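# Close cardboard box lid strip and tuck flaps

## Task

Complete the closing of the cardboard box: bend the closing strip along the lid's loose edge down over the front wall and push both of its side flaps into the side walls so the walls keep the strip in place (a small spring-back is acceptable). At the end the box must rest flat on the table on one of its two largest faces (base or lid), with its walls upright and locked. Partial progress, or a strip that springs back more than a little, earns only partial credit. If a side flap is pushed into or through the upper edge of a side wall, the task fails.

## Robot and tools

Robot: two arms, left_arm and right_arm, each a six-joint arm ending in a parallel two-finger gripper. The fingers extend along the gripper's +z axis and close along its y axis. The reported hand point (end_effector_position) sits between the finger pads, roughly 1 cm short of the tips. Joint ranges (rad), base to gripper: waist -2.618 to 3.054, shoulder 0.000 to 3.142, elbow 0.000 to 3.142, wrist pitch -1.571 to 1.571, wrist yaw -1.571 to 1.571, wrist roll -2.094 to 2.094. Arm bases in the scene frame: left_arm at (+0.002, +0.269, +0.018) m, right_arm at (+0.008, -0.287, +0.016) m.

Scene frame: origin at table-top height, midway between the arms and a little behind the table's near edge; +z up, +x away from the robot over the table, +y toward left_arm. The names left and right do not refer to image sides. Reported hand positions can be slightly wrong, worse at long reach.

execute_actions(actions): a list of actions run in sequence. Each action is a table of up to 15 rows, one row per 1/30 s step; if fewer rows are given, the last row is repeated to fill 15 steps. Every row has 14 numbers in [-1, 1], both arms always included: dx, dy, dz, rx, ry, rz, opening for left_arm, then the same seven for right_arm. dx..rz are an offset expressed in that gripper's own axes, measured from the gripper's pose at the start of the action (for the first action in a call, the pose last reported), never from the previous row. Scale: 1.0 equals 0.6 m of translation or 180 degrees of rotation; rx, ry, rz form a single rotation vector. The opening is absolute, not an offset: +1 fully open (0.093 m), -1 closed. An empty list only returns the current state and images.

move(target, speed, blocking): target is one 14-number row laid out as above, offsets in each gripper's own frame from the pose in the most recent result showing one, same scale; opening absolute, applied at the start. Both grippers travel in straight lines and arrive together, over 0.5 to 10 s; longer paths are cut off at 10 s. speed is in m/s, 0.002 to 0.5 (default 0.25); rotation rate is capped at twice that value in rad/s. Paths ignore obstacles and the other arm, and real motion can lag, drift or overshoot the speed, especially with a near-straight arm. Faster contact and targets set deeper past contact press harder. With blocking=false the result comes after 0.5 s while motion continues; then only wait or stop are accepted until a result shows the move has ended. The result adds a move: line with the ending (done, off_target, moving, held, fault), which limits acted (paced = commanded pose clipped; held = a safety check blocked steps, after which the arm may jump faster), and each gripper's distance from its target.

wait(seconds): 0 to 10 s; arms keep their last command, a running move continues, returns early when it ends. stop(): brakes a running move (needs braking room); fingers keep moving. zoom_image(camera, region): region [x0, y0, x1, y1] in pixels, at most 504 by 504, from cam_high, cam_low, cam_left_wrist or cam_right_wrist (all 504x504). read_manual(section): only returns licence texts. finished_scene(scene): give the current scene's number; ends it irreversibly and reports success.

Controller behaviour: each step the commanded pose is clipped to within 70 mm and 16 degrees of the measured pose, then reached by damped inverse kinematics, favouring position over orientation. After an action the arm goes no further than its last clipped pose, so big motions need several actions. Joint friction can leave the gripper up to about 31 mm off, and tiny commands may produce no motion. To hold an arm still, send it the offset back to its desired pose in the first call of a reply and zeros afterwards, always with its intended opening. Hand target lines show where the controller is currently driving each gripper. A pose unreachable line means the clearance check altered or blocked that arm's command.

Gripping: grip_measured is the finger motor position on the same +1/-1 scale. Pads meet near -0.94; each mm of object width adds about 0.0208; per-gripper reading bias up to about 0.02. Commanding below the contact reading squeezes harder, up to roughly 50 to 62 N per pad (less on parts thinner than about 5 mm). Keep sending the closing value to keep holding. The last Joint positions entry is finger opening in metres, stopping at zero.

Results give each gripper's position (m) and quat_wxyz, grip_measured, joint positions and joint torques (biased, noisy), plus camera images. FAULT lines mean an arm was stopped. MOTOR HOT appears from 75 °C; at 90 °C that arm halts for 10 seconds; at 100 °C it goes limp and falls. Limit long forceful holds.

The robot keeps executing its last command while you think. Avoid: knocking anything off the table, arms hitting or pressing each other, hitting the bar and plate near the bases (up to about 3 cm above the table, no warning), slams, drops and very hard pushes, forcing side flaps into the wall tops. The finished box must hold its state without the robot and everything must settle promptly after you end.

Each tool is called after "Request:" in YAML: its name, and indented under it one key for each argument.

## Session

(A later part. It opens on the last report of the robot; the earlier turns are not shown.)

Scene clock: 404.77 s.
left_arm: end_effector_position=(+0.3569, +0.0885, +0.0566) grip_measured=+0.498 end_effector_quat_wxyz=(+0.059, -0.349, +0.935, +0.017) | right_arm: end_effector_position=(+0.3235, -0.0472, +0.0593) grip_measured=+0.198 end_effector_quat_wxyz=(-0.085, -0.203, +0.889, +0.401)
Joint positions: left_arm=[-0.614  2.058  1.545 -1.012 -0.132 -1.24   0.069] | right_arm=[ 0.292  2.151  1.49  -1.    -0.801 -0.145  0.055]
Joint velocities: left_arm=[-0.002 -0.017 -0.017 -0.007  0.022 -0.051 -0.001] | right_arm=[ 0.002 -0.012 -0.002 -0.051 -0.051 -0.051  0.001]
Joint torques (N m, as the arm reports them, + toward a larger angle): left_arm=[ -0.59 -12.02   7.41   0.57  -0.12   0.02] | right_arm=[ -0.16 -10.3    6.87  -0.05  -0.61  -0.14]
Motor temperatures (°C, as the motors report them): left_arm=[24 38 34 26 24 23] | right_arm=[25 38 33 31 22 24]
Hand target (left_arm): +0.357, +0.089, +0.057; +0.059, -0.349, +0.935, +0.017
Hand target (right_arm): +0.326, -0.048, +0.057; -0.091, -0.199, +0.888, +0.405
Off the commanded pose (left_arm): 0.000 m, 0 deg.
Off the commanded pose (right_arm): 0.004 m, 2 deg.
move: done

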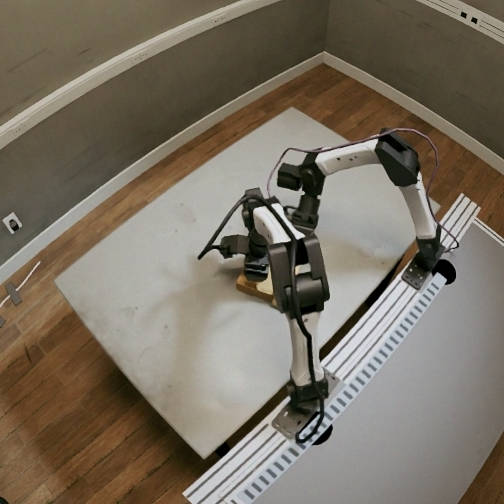

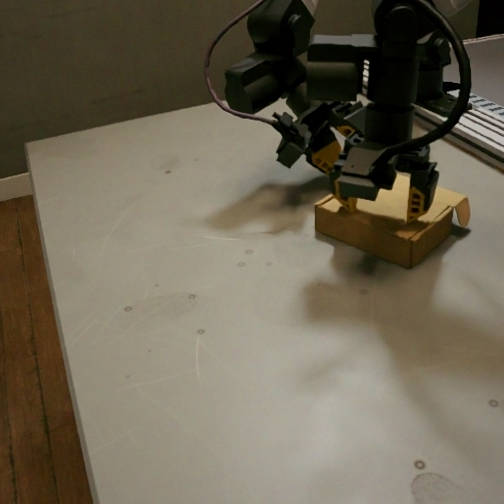

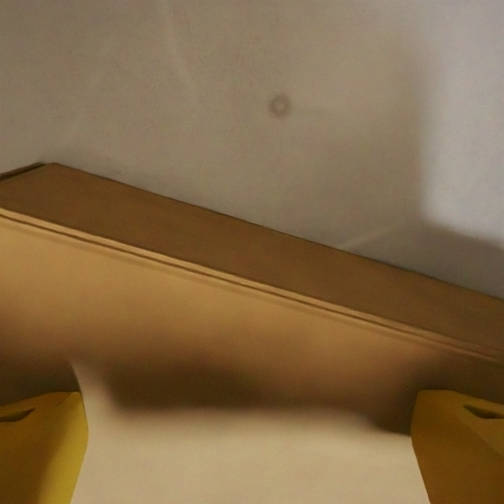

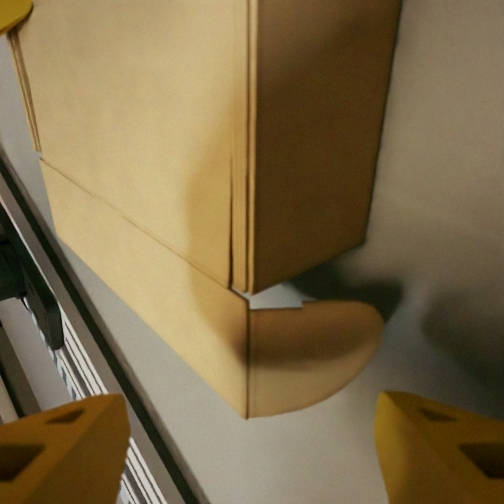

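Well aligned. Advance and squeeze.

Request:
move:
  target: [0,0,0,0,0,0,0.5, 0,0,0.07,0,0,0,0.2]
  speed: 0.05

Request:
move:
  target: [0,0,0,0,0,0,0.5, 0,0,0.0,0,0,0,-0.55]

Scene clock: 409.07 s.
left_arm: end_effector_position=(+0.3569, +0.0885, +0.0566) grip_measured=+0.498 end_effector_quat_wxyz=(+0.059, -0.349, +0.935, +0.017) | right_arm: end_effector_position=(+0.3220, -0.0209, +0.0458) grip_measured=+0.198 end_effector_quat_wxyz=(-0.063, -0.206, +0.889, +0.403)
Joint positions: left_arm=[-0.614  2.058  1.545 -1.012 -0.132 -1.24   0.069] | right_arm=[ 0.355  2.151  1.429 -0.821 -0.801 -0.04   0.055]
Joint velocities: left_arm=[ 0.002 -0.007 -0.022  0.051  0.051  0.022 -0.   ] | right_arm=[-0.002  0.012 -0.007  0.051 -0.007 -0.007 -0.   ]
Joint torques (N m, as the arm reports them, + toward a larger angle): left_arm=[ -0.73 -12.03   7.28   0.58  -0.15   0.04] | right_arm=[  1.61 -10.51   3.9    0.5   -0.55  -0.11]
Motor temperatures (°C, as the motors report them): left_arm=[24 39 34 26 24 23] | right_arm=[25 38 33 31 22 24]
Hand target (left_arm): +0.357, +0.089, +0.057; +0.059, -0.349, +0.935, +0.017
Hand target (right_arm): +0.310, -0.018, +0.033; -0.084, -0.203, +0.889, +0.402
Off the commanded pose (left_arm): 0.000 m, 0 deg.
Off the commanded pose (right_arm): 0.019 m, 2 deg.
move: off_target (right_arm)

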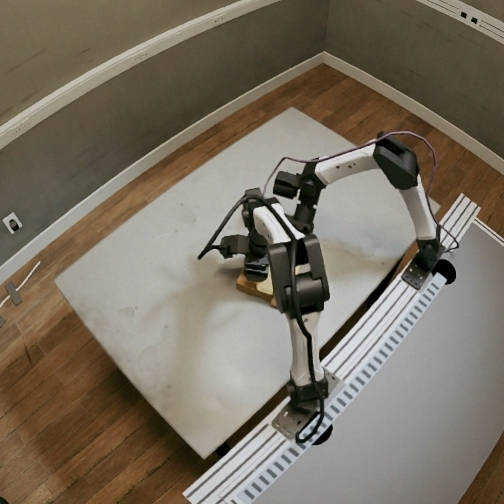

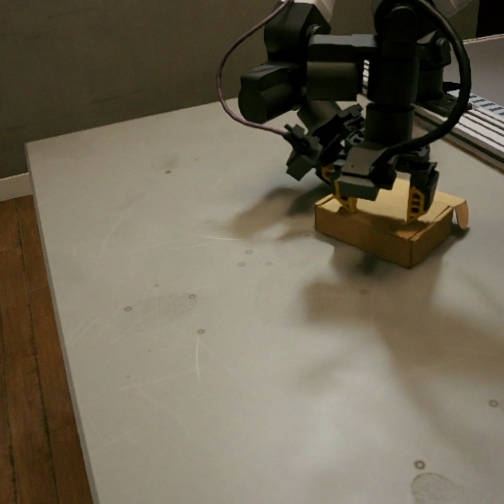

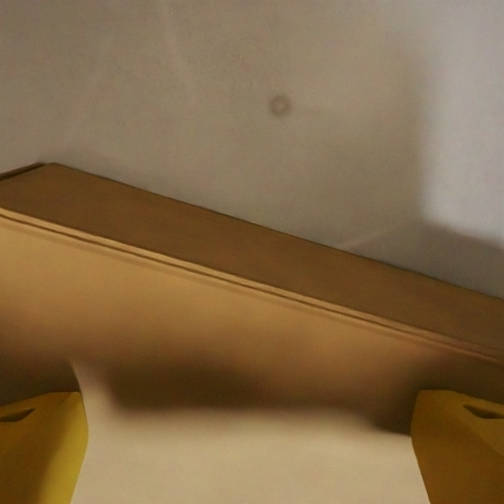

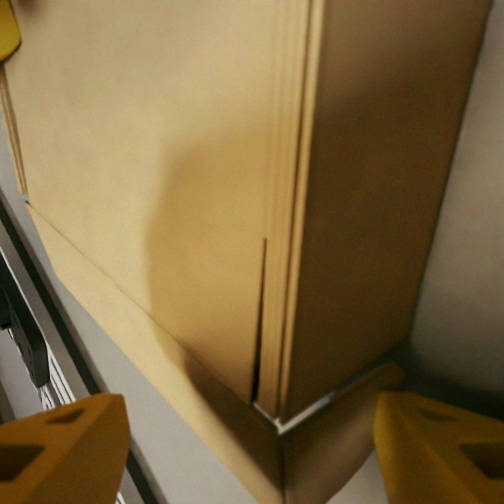

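Scene clock: 409.57 s.
left_arm: end_effector_position=(+0.3569, +0.0885, +0.0566) grip_measured=+0.498 end_effector_quat_wxyz=(+0.059, -0.349, +0.935, +0.017) | right_arm: end_effector_position=(+0.3222, -0.0212, +0.0455) grip_measured=-0.547 end_effector_quat_wxyz=(-0.063, -0.206, +0.890, +0.402)
Joint positions: left_arm=[-0.614  2.058  1.545 -1.012 -0.132 -1.24   0.069] | right_arm=[ 0.355  2.151  1.429 -0.821 -0.798 -0.04   0.019]
Joint velocities: left_arm=[-0.012  0.002  0.007  0.022 -0.022  0.022 -0.001] | right_arm=[-0.022  0.007 -0.012  0.022 -0.007  0.037 -0.001]
Joint torques (N m, as the arm reports them, + toward a larger angle): left_arm=[ -0.65 -12.01   7.27   0.61  -0.16   0.03] | right_arm=[  0.24 -12.16   5.75   0.31  -0.57  -0.08]
Motor temperatures (°C, as the motors report them): left_arm=[24 39 34 26 24 23] | right_arm=[25 38 33 30 22 24]
Hand target (left_arm): +0.357, +0.089, +0.057; +0.059, -0.349, +0.935, +0.017
Hand target (right_arm): +0.322, -0.021, +0.046; -0.063, -0.206, +0.889, +0.403
Off the commanded pose (left_arm): 0.000 m, 0 deg.
Off the commanded pose (right_arm): 0.001 m, 0 deg.
move: done

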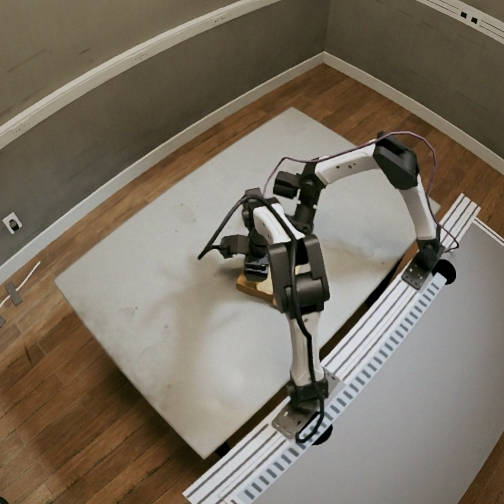

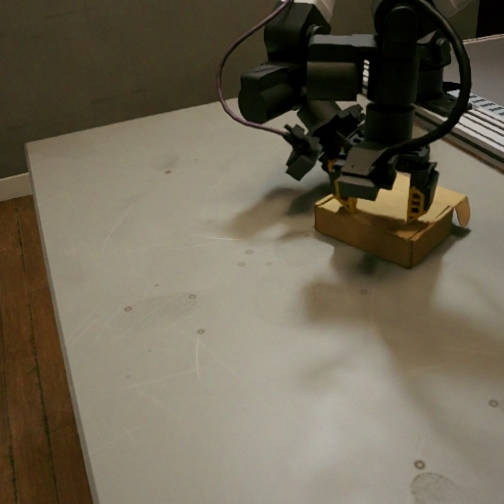

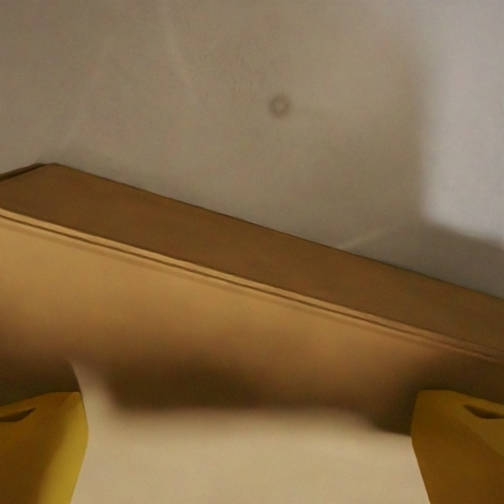

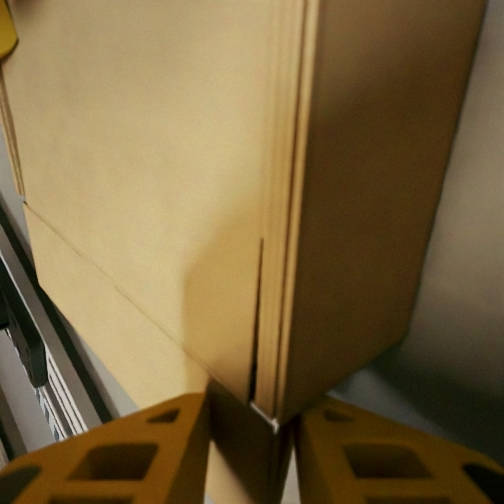

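Request:
move:
  target: [0,0,0,0,0,0,0.5, 0.032,-0.017,0.04,0,0,0,0.1]
  speed: 0.03

Scene clock: 416.43 s.
left_arm: end_effector_position=(+0.3569, +0.0885, +0.0566) grip_measured=+0.498 end_effector_quat_wxyz=(+0.059, -0.349, +0.935, +0.017) | right_arm: end_effector_position=(+0.3173, -0.0225, +0.0340) grip_measured=+0.098 end_effector_quat_wxyz=(-0.044, -0.204, +0.890, +0.405)
Joint positions: left_arm=[-0.614  2.058  1.545 -1.012 -0.132 -1.24   0.069] | right_arm=[ 0.356  2.123  1.328 -0.693 -0.798 -0.011  0.05 ]
Joint velocities: left_arm=[ 0.007  0.002 -0.007  0.007 -0.007  0.037 -0.001] | right_arm=[ 0.022 -0.002  0.017 -0.081 -0.007  0.066  0.   ]
Joint torques (N m, as the arm reports them, + toward a larger angle): left_arm=[ -0.69 -12.04   7.27   0.58  -0.16   0.05] | right_arm=[  2.39 -11.03   3.14   0.61  -0.54  -0.09]
Motor temperatures (°C, as the motors report them): left_arm=[24 39 34 26 24 23] | right_arm=[25 40 33 30 22 24]
Hand target (left_arm): +0.357, +0.089, +0.057; +0.059, -0.349, +0.935, +0.017
Hand target (right_arm): +0.301, -0.019, +0.022; -0.063, -0.206, +0.890, +0.401
Off the commanded pose (left_arm): 0.000 m, 0 deg.
Off the commanded pose (right_arm): 0.021 m, 2 deg.
move: off_target (right_arm)

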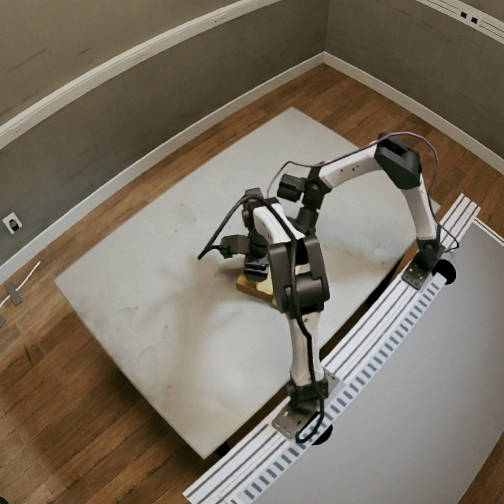

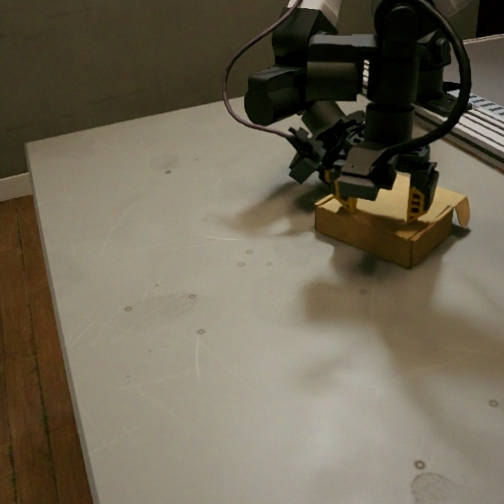

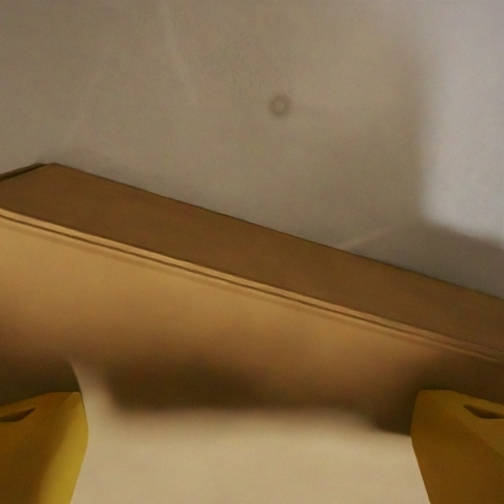

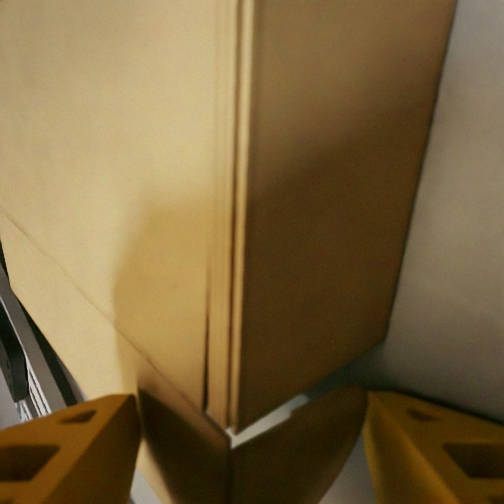

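Request:
move:
  target: [0,0,0,0,0,0,0.5, 0.035,0.012,0.01,0,0,0,0.1]
  speed: 0.03

Request:
move:
  target: [0,0,0,0,0,0,0.5, 0,0,0.0,0,0,0,-0.6]

Scene clock: 422.40 s.
left_arm: end_effector_position=(+0.3567, +0.0882, +0.0565) grip_measured=+0.498 end_effector_quat_wxyz=(+0.058, -0.348, +0.936, +0.017) | right_arm: end_effector_position=(+0.3125, -0.0247, +0.0367) grip_measured=+0.099 end_effector_quat_wxyz=(-0.021, -0.203, +0.890, +0.407)
Joint positions: left_arm=[-0.614  2.058  1.545 -1.012 -0.13  -1.237  0.069] | right_arm=[ 0.358  2.065  1.244 -0.605 -0.791  0.018  0.05 ]
Joint velocities: left_arm=[ 0.002  0.002 -0.017  0.066  0.051 -0.022 -0.001] | right_arm=[ 0.017 -0.007 -0.017 -0.066 -0.022  0.007 -0.   ]
Joint torques (N m, as the arm reports them, + toward a larger angle): left_arm=[ -0.63 -11.91   7.38   0.57  -0.18   0.  ] | right_arm=[  1.97 -12.3    3.63   0.41  -0.59  -0.09]
Motor temperatures (°C, as the motors report them): left_arm=[24 40 34 26 24 23] | right_arm=[25 41 33 29 22 24]
Hand target (left_arm): +0.357, +0.089, +0.057; +0.059, -0.349, +0.935, +0.017
Hand target (right_arm): +0.295, -0.023, +0.034; -0.044, -0.204, +0.890, +0.406
Off the commanded pose (left_arm): 0.000 m, 0 deg.
Off the commanded pose (right_arm): 0.019 m, 3 deg.
move: off_target (right_arm)

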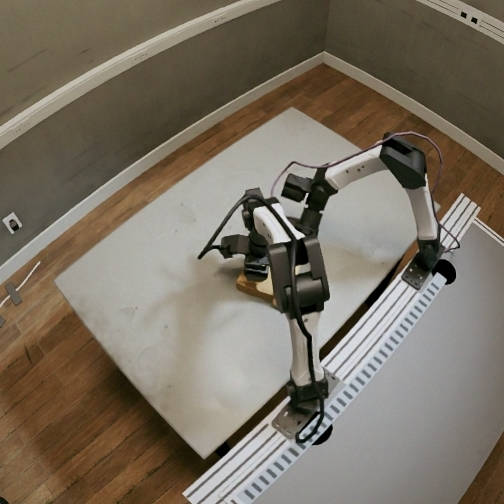

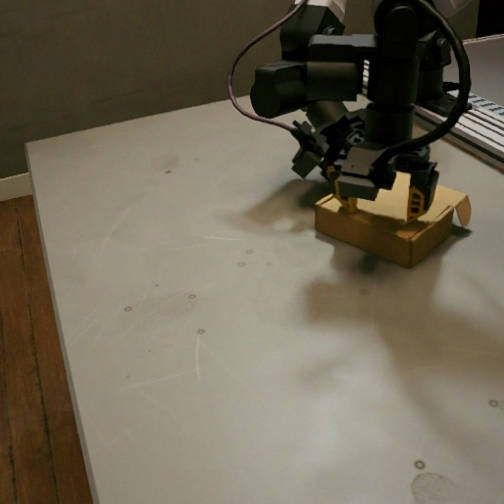

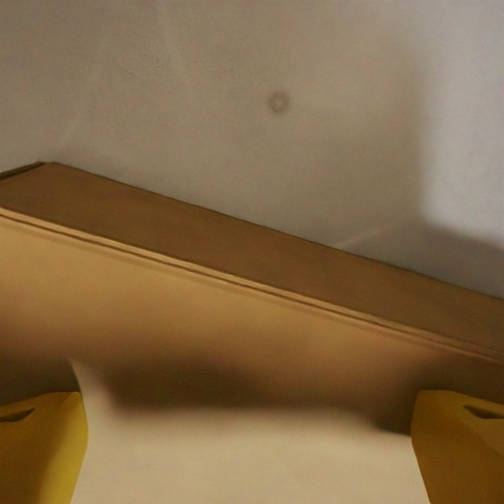

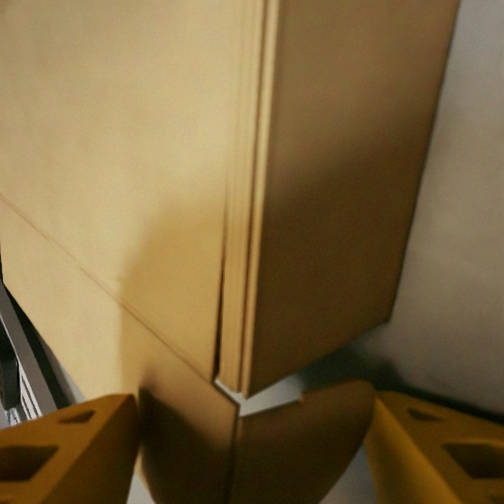

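Scene clock: 422.90 s.
left_arm: end_effector_position=(+0.3580, +0.0865, +0.0593) grip_measured=+0.498 end_effector_quat_wxyz=(+0.060, -0.347, +0.936, +0.010) | right_arm: end_effector_position=(+0.3112, -0.0207, +0.0420) grip_measured=-0.594 end_effector_quat_wxyz=(-0.022, -0.205, +0.883, +0.422)
Joint positions: left_arm=[-0.615  2.052  1.547 -1.008 -0.125 -1.236  0.069] | right_arm=[ 0.36   2.062  1.244 -0.601 -0.823  0.017  0.017]
Joint velocities: left_arm=[ 0.012  0.002  0.007 -0.007 -0.037 -0.037  0.   ] | right_arm=[ 0.007 -0.007 -0.007 -0.007 -0.022  0.022  0.001]
Joint torques (N m, as the arm reports them, + toward a larger angle): left_arm=[ -0.6  -11.7    7.28   0.57  -0.2    0.05] | right_arm=[  0.   -11.25   5.74   0.53  -0.25  -0.12]
Motor temperatures (°C, as the motors report them): left_arm=[24 40 34 26 24 23] | right_arm=[25 41 33 29 22 24]
Hand target (left_arm): +0.357, +0.088, +0.057; +0.058, -0.348, +0.936, +0.017
Hand target (right_arm): +0.312, -0.025, +0.037; -0.022, -0.203, +0.890, +0.407
Off the commanded pose (left_arm): 0.004 m, 1 deg.
Off the commanded pose (right_arm): 0.007 m, 2 deg.
move: done

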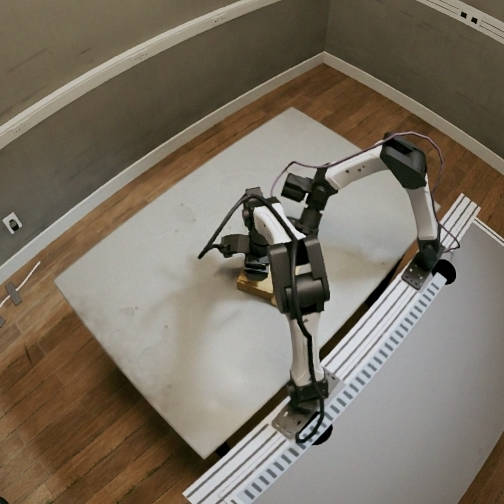

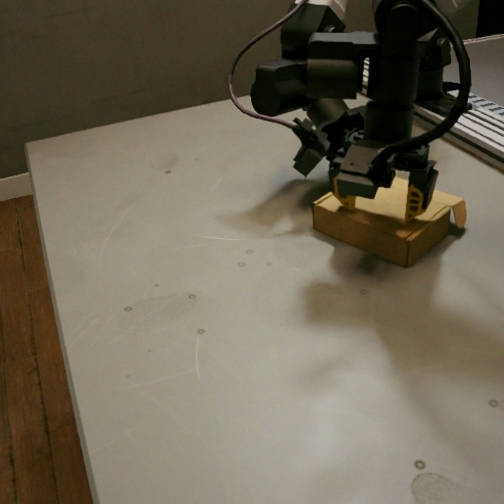

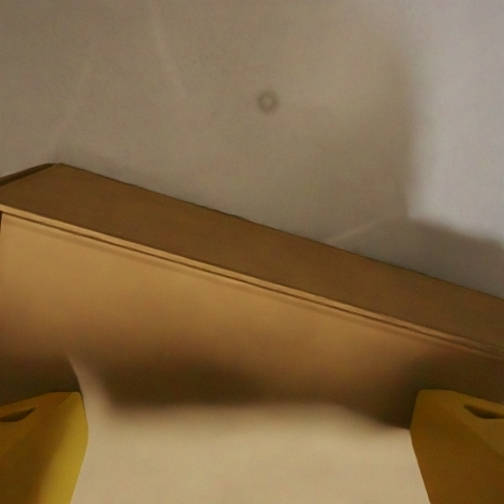

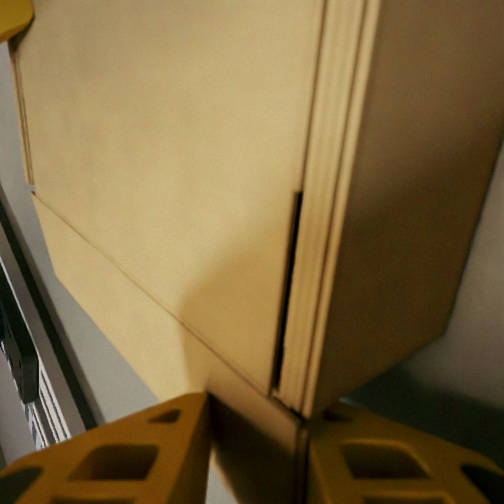

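Request:
move:
  target: [0,0,0,0,0,0,0.5, 0,0,0,0,0,0,0.2]

Request:
move:
  target: [0,0,0,0,0,0,0.5, 0,0,-0.09,0,0,0,0.2]
  speed: 0.08

Scene clock: 430.87 s.
left_arm: end_effector_position=(+0.3580, +0.0865, +0.0593) grip_measured=+0.498 end_effector_quat_wxyz=(+0.060, -0.347, +0.936, +0.010) | right_arm: end_effector_position=(+0.3111, -0.0206, +0.0421) grip_measured=+0.198 end_effector_quat_wxyz=(-0.022, -0.205, +0.883, +0.422)
Joint positions: left_arm=[-0.615  2.052  1.547 -1.008 -0.125 -1.236  0.069] | right_arm=[ 0.36   2.062  1.244 -0.601 -0.825  0.017  0.055]
Joint velocities: left_arm=[-0.017 -0.012  0.002 -0.051 -0.022  0.022 -0.   ] | right_arm=[ 0.012  0.002 -0.002 -0.037  0.022 -0.022  0.001]
Joint torques (N m, as the arm reports them, + toward a larger angle): left_arm=[ -0.66 -12.05   7.33   0.63  -0.17   0.03] | right_arm=[  0.35 -11.25   5.68   0.59  -0.48  -0.13]
Motor temperatures (°C, as the motors report them): left_arm=[24 41 35 26 24 23] | right_arm=[25 42 33 29 22 24]
Hand target (left_arm): +0.358, +0.086, +0.059; +0.060, -0.347, +0.936, +0.010
Hand target (right_arm): +0.311, -0.021, +0.042; -0.022, -0.205, +0.883, +0.422
Off the commanded pose (left_arm): 0.000 m, 0 deg.
Off the commanded pose (right_arm): 0.000 m, 0 deg.
move: done

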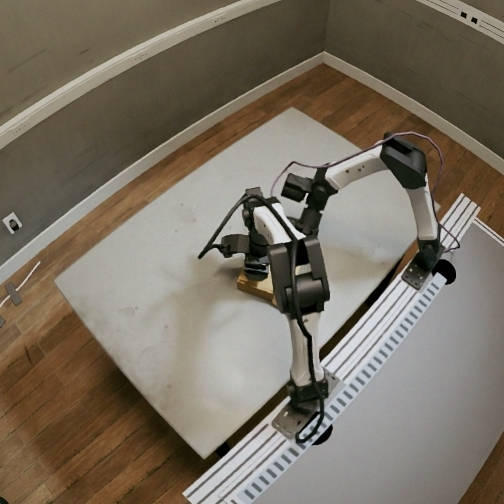

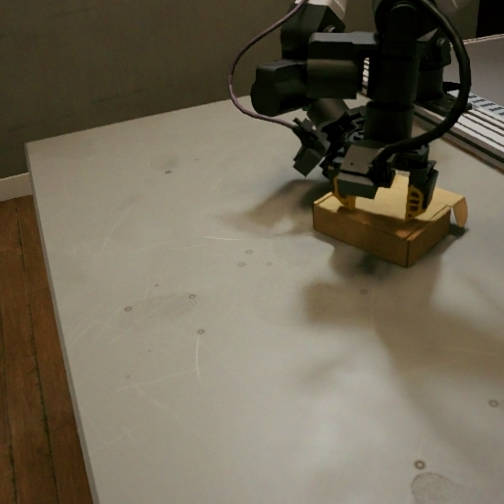

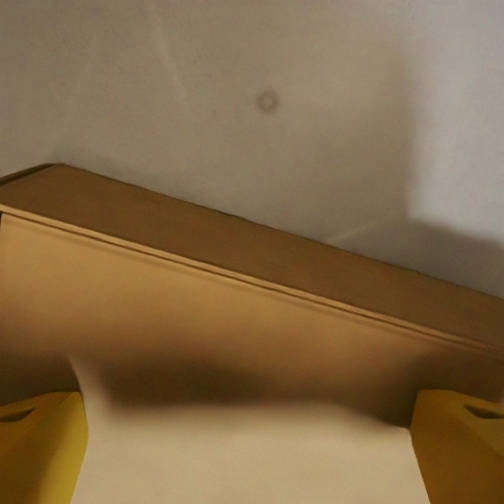

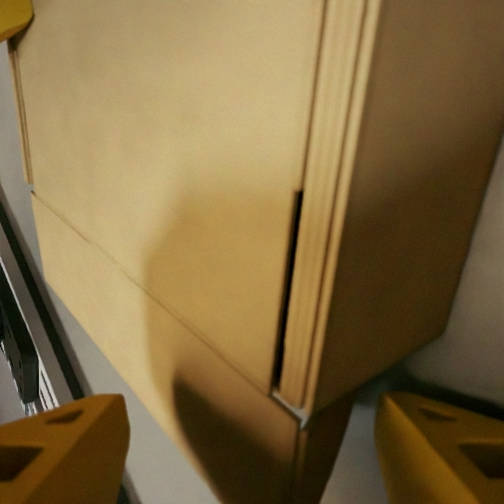

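Scene clock: 432.10 s.
left_arm: end_effector_position=(+0.3580, +0.0865, +0.0593) grip_measured=+0.498 end_effector_quat_wxyz=(+0.060, -0.347, +0.936, +0.010) | right_arm: end_effector_position=(+0.3197, -0.0614, +0.0690) grip_measured=+0.198 end_effector_quat_wxyz=(-0.027, -0.203, +0.885, +0.417)
Joint positions: left_arm=[-0.615  2.052  1.547 -1.008 -0.125 -1.236  0.069] | right_arm=[ 0.253  2.019  1.318 -0.846 -0.825 -0.141  0.055]
Joint velocities: left_arm=[ 0.007  0.002 -0.017 -0.037  0.007  0.007  0.   ] | right_arm=[ 0.002 -0.002 -0.017 -0.007 -0.051 -0.066 -0.   ]
Joint torques (N m, as the arm reports them, + toward a larger angle): left_arm=[ -0.73 -11.98   7.28   0.61  -0.16   0.05] | right_arm=[  0.   -11.28   7.19   0.14  -0.63  -0.17]
Motor temperatures (°C, as the motors report them): left_arm=[24 41 35 26 24 23] | right_arm=[25 42 33 29 22 24]
Hand target (left_arm): +0.358, +0.086, +0.059; +0.060, -0.347, +0.936, +0.010
Hand target (right_arm): +0.323, -0.061, +0.076; -0.022, -0.206, +0.883, +0.421
Off the commanded pose (left_arm): 0.000 m, 0 deg.
Off the commanded pose (right_arm): 0.008 m, 1 deg.
move: done

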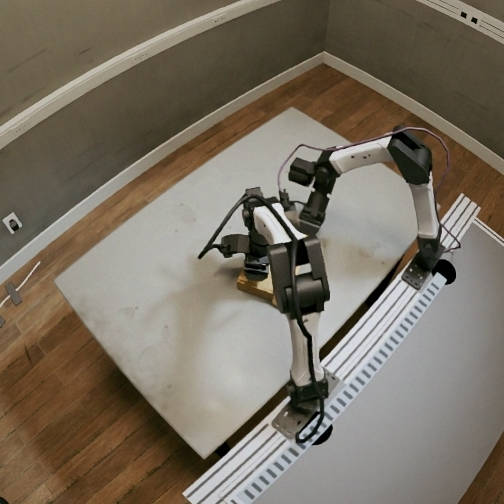

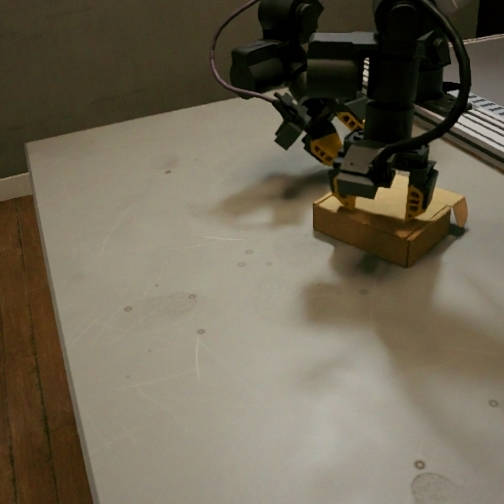

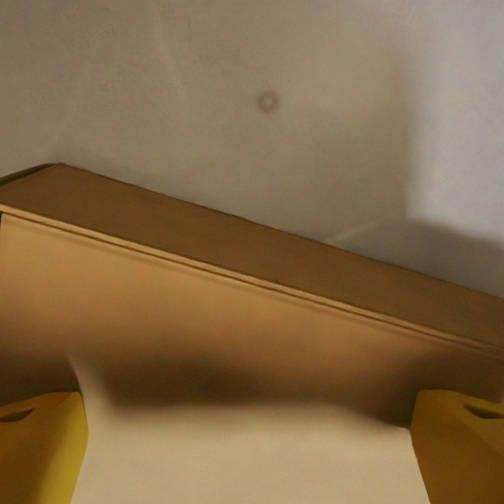

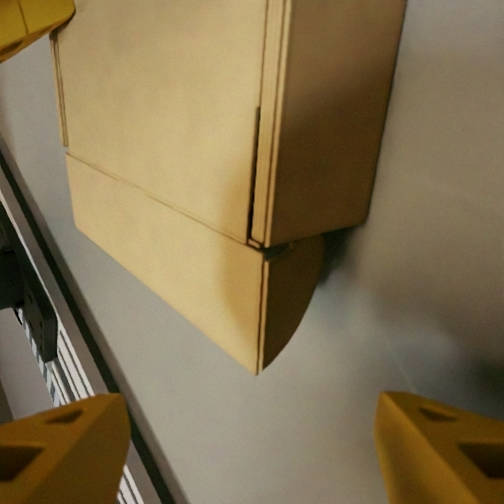

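Request:
move:
  target: [0,0,-0.06,0,0,0,0.2, 0,0,-0.05,0,0,0,0.2]
  speed: 0.1

Request:
move:
  target: [0.098,0.165,0.015,0.198,0.064,0.075,0.2, 0,0,0,0,0,0,0.2]
  speed: 0.15

Scene clock: 448.23 s.
left_arm: end_effector_position=(+0.3555, +0.0885, +0.0865) grip_measured=+0.202 end_effector_quat_wxyz=(+0.057, -0.349, +0.935, +0.014) | right_arm: end_effector_position=(+0.3231, -0.0825, +0.0825) grip_measured=+0.198 end_effector_quat_wxyz=(-0.032, -0.201, +0.886, +0.417)
Joint positions: left_arm=[-0.615  2.026  1.619 -1.116 -0.125 -1.239  0.055] | right_arm=[ 0.195  2.011  1.367 -0.977 -0.825 -0.226  0.055]
Joint velocities: left_arm=[ 0.007 -0.002  0.007  0.081 -0.051 -0.022  0.   ] | right_arm=[-0.012 -0.007 -0.007 -0.037 -0.037 -0.095  0.001]
Joint torques (N m, as the arm reports them, + toward a larger angle): left_arm=[ -1.46 -12.82   8.69   0.39  -0.16  -0.01] | right_arm=[ -0.05 -11.14   6.95   0.    -0.52  -0.19]
Motor temperatures (°C, as the motors report them): left_arm=[24 42 35 25 24 23] | right_arm=[25 43 35 28 23 24]
Hand target (left_arm): +0.354, +0.085, +0.095; +0.060, -0.348, +0.936, +0.010
Hand target (right_arm): +0.326, -0.084, +0.088; -0.027, -0.203, +0.886, +0.416
Off the commanded pose (left_arm): 0.010 m, 1 deg.
Off the commanded pose (right_arm): 0.007 m, 1 deg.
move: done

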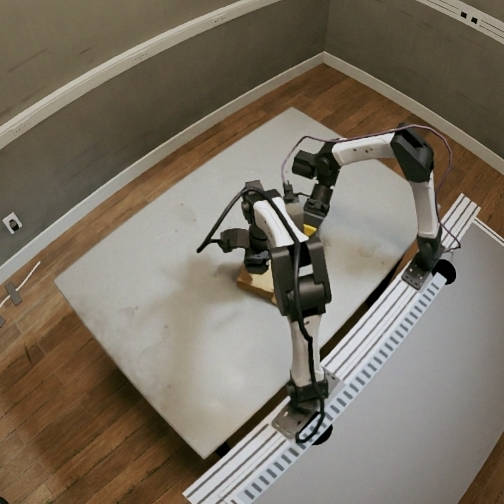

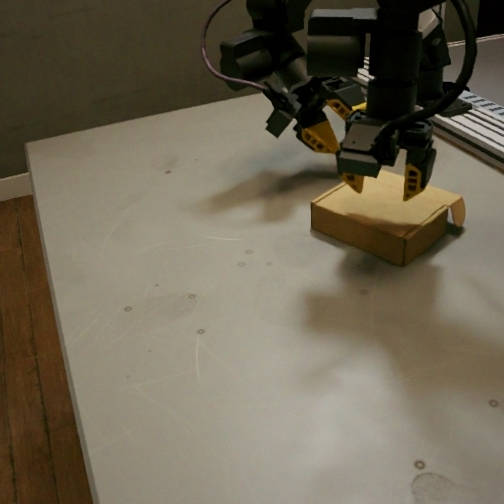

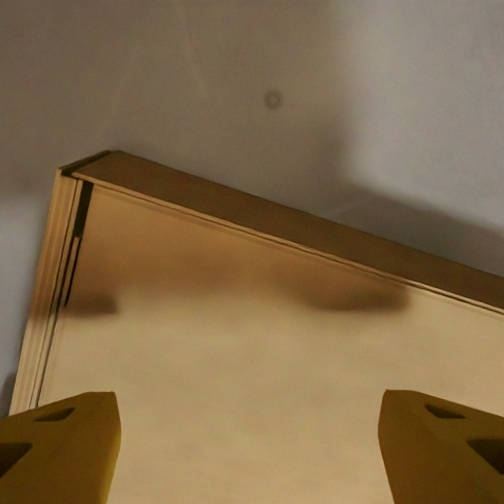

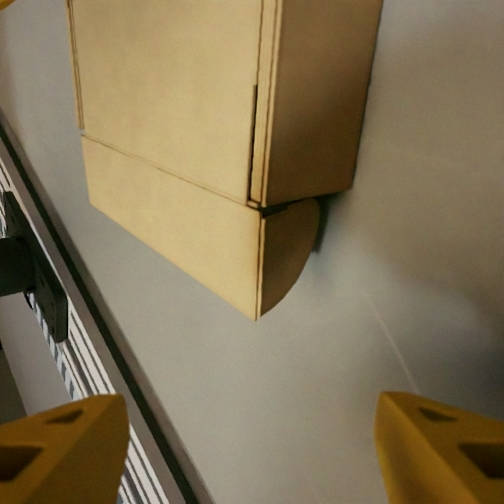

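Scene clock: 451.13 s.
left_arm: end_effector_position=(+0.2500, +0.1218, +0.0661) grip_measured=+0.202 end_effector_quat_wxyz=(+0.063, -0.210, +0.931, -0.293) | right_arm: end_effector_position=(+0.3231, -0.0825, +0.0825) grip_measured=+0.198 end_effector_quat_wxyz=(-0.032, -0.201, +0.886, +0.417)
Joint positions: left_arm=[-0.385  1.345  0.623 -0.416  0.421 -0.832  0.055] | right_arm=[ 0.195  2.011  1.367 -0.977 -0.825 -0.226  0.055]
Joint velocities: left_arm=[ 0.007  0.007 -0.012 -0.022  0.007  0.066  0.   ] | right_arm=[-0.002 -0.002 -0.007 -0.066  0.051 -0.066  0.   ]
Joint torques (N m, as the arm reports them, + toward a larger angle): left_arm=[ 0.08 -6.64  5.8   1.72  0.2   0.15] | right_arm=[  0.3  -10.91   5.94   0.18  -0.53  -0.11]
Motor temperatures (°C, as the motors report them): left_arm=[24 42 35 26 24 23] | right_arm=[25 43 35 28 23 24]
Hand target (left_arm): +0.248, +0.123, +0.066; +0.069, -0.207, +0.929, -0.299
Hand target (right_arm): +0.323, -0.082, +0.082; -0.032, -0.201, +0.886, +0.417
Off the commanded pose (left_arm): 0.006 m, 1 deg.
Off the commanded pose (right_arm): 0.000 m, 0 deg.
move: done

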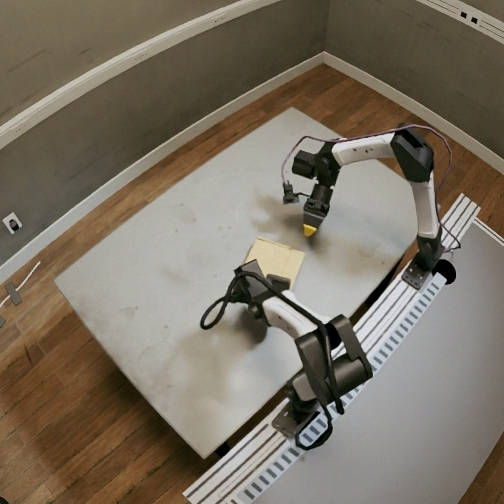

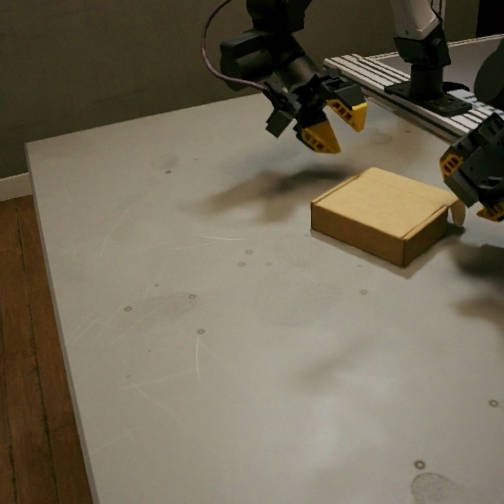

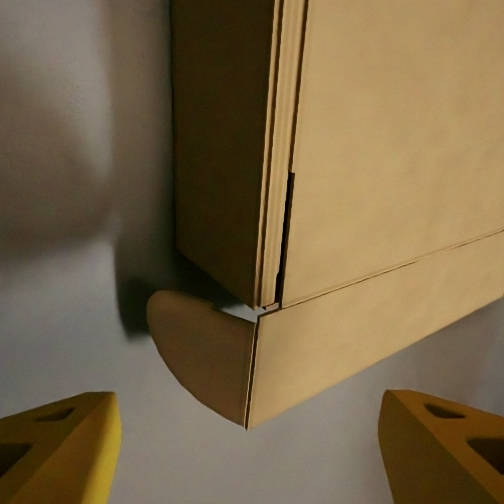

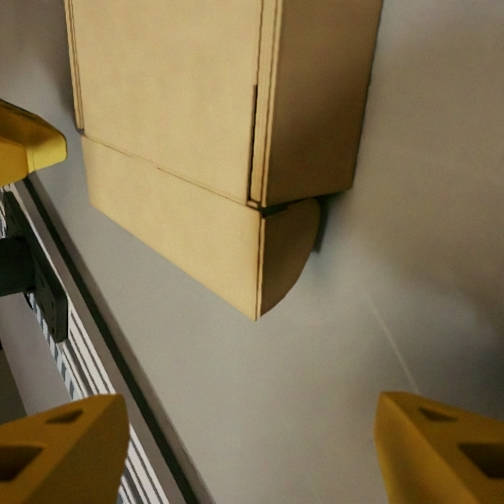

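Request:
move:
  target: [0.008,-0.013,0.058,0,0,0,0.2, 0,0,0,0,0,0,0.2]
  speed: 0.04

Scene clock: 465.03 s.
left_arm: end_effector_position=(+0.2634, +0.0953, +0.0553) grip_measured=+0.202 end_effector_quat_wxyz=(+0.076, -0.206, +0.927, -0.303) | right_arm: end_effector_position=(+0.3231, -0.0825, +0.0825) grip_measured=+0.198 end_effector_quat_wxyz=(-0.032, -0.201, +0.886, +0.417)
Joint positions: left_arm=[-0.472  1.438  0.623 -0.254  0.385 -0.92   0.055] | right_arm=[ 0.195  2.011  1.367 -0.977 -0.825 -0.226  0.055]
Joint velocities: left_arm=[ 0.002 -0.007 -0.012  0.007  0.022 -0.007  0.   ] | right_arm=[-0.017 -0.007 -0.007 -0.022 -0.022 -0.051  0.   ]
Joint torques (N m, as the arm reports them, + toward a larger angle): left_arm=[-1.55 -3.89  5.66  1.9   0.1  -0.02] | right_arm=[  0.26 -10.9    5.82   0.13  -0.51  -0.14]
Motor temperatures (°C, as the motors report them): left_arm=[24 39 35 27 24 23] | right_arm=[25 44 35 28 23 24]
Hand target (left_arm): +0.257, +0.096, +0.043; +0.064, -0.210, +0.931, -0.293
Hand target (right_arm): +0.323, -0.082, +0.082; -0.032, -0.201, +0.886, +0.417
Off the commanded pose (left_arm): 0.015 m, 2 deg.
Off the commanded pose (right_arm): 0.000 m, 0 deg.
move: off_target (left_arm)

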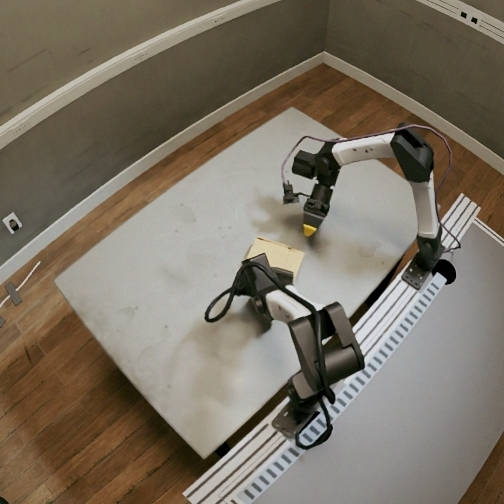

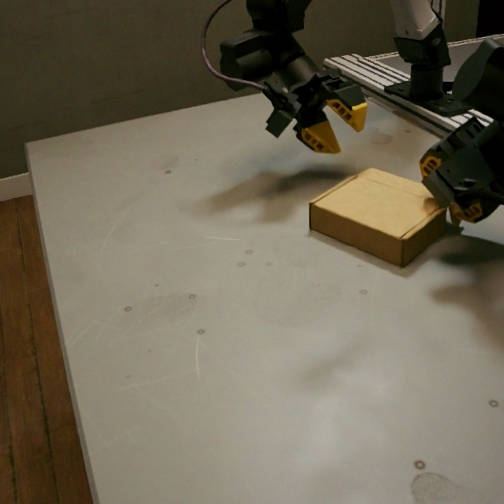

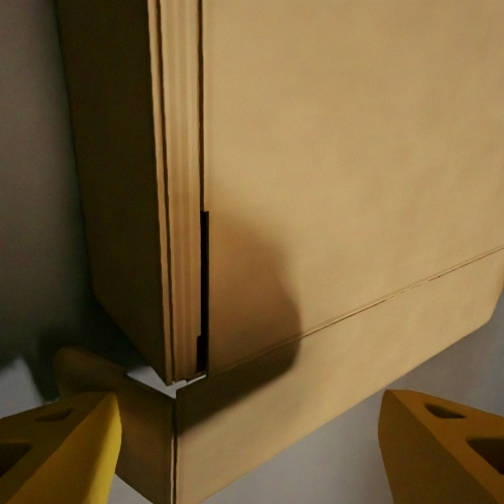

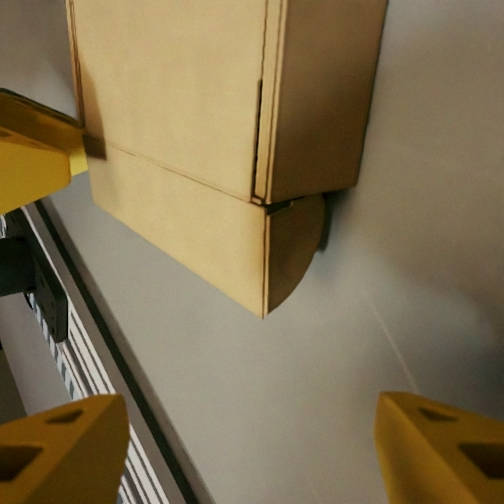

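Request:
move:
  target: [0.015,0.035,0.025,0,0,0,0.35, 0,0,0,0,0,0,0.2]
  speed: 0.04

Scene clock: 469.93 s.
left_arm: end_effector_position=(+0.2580, +0.0973, +0.0425) grip_measured=+0.348 end_effector_quat_wxyz=(+0.086, -0.204, +0.925, -0.310) | right_arm: end_effector_position=(+0.3231, -0.0825, +0.0825) grip_measured=+0.198 end_effector_quat_wxyz=(-0.032, -0.201, +0.886, +0.417)
Joint positions: left_arm=[-0.472  1.438  0.547 -0.152  0.385 -0.921  0.062] | right_arm=[ 0.195  2.011  1.367 -0.977 -0.825 -0.226  0.055]
Joint velocities: left_arm=[ 0.012  0.017  0.002  0.022 -0.066 -0.051  0.001] | right_arm=[-0.017 -0.012  0.002  0.022  0.037 -0.022 -0.   ]
Joint torques (N m, as the arm reports them, + toward a larger angle): left_arm=[-0.97 -3.53  5.36  1.93  0.16  0.07] | right_arm=[  0.34 -10.99   5.82   0.15  -0.56  -0.12]
Motor temperatures (°C, as the motors report them): left_arm=[24 38 34 27 24 23] | right_arm=[25 44 35 27 23 24]
Hand target (left_arm): +0.252, +0.099, +0.031; +0.075, -0.206, +0.927, -0.303
Hand target (right_arm): +0.323, -0.082, +0.082; -0.032, -0.201, +0.886, +0.417
Off the commanded pose (left_arm): 0.013 m, 1 deg.
Off the commanded pose (right_arm): 0.000 m, 0 deg.
move: off_target (left_arm)

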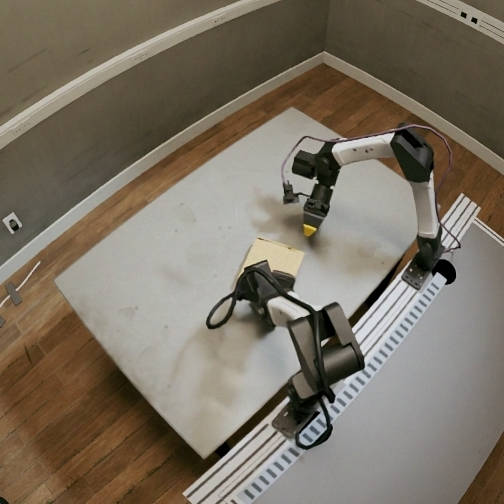

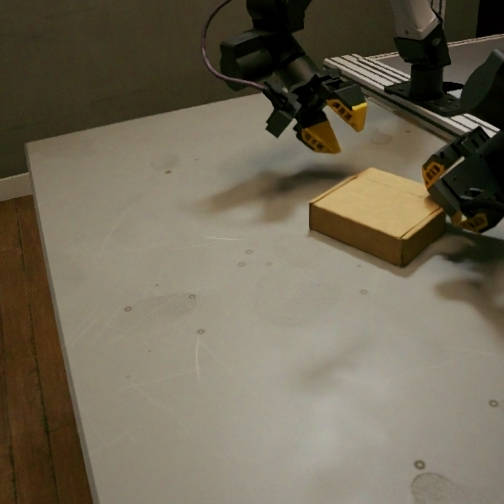

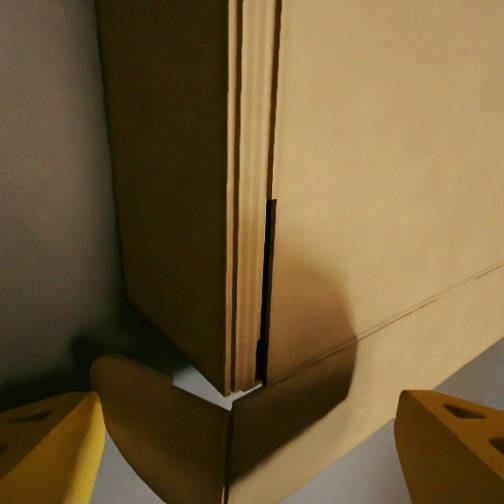

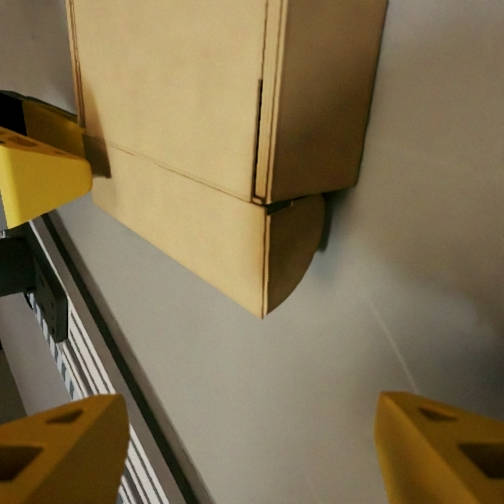

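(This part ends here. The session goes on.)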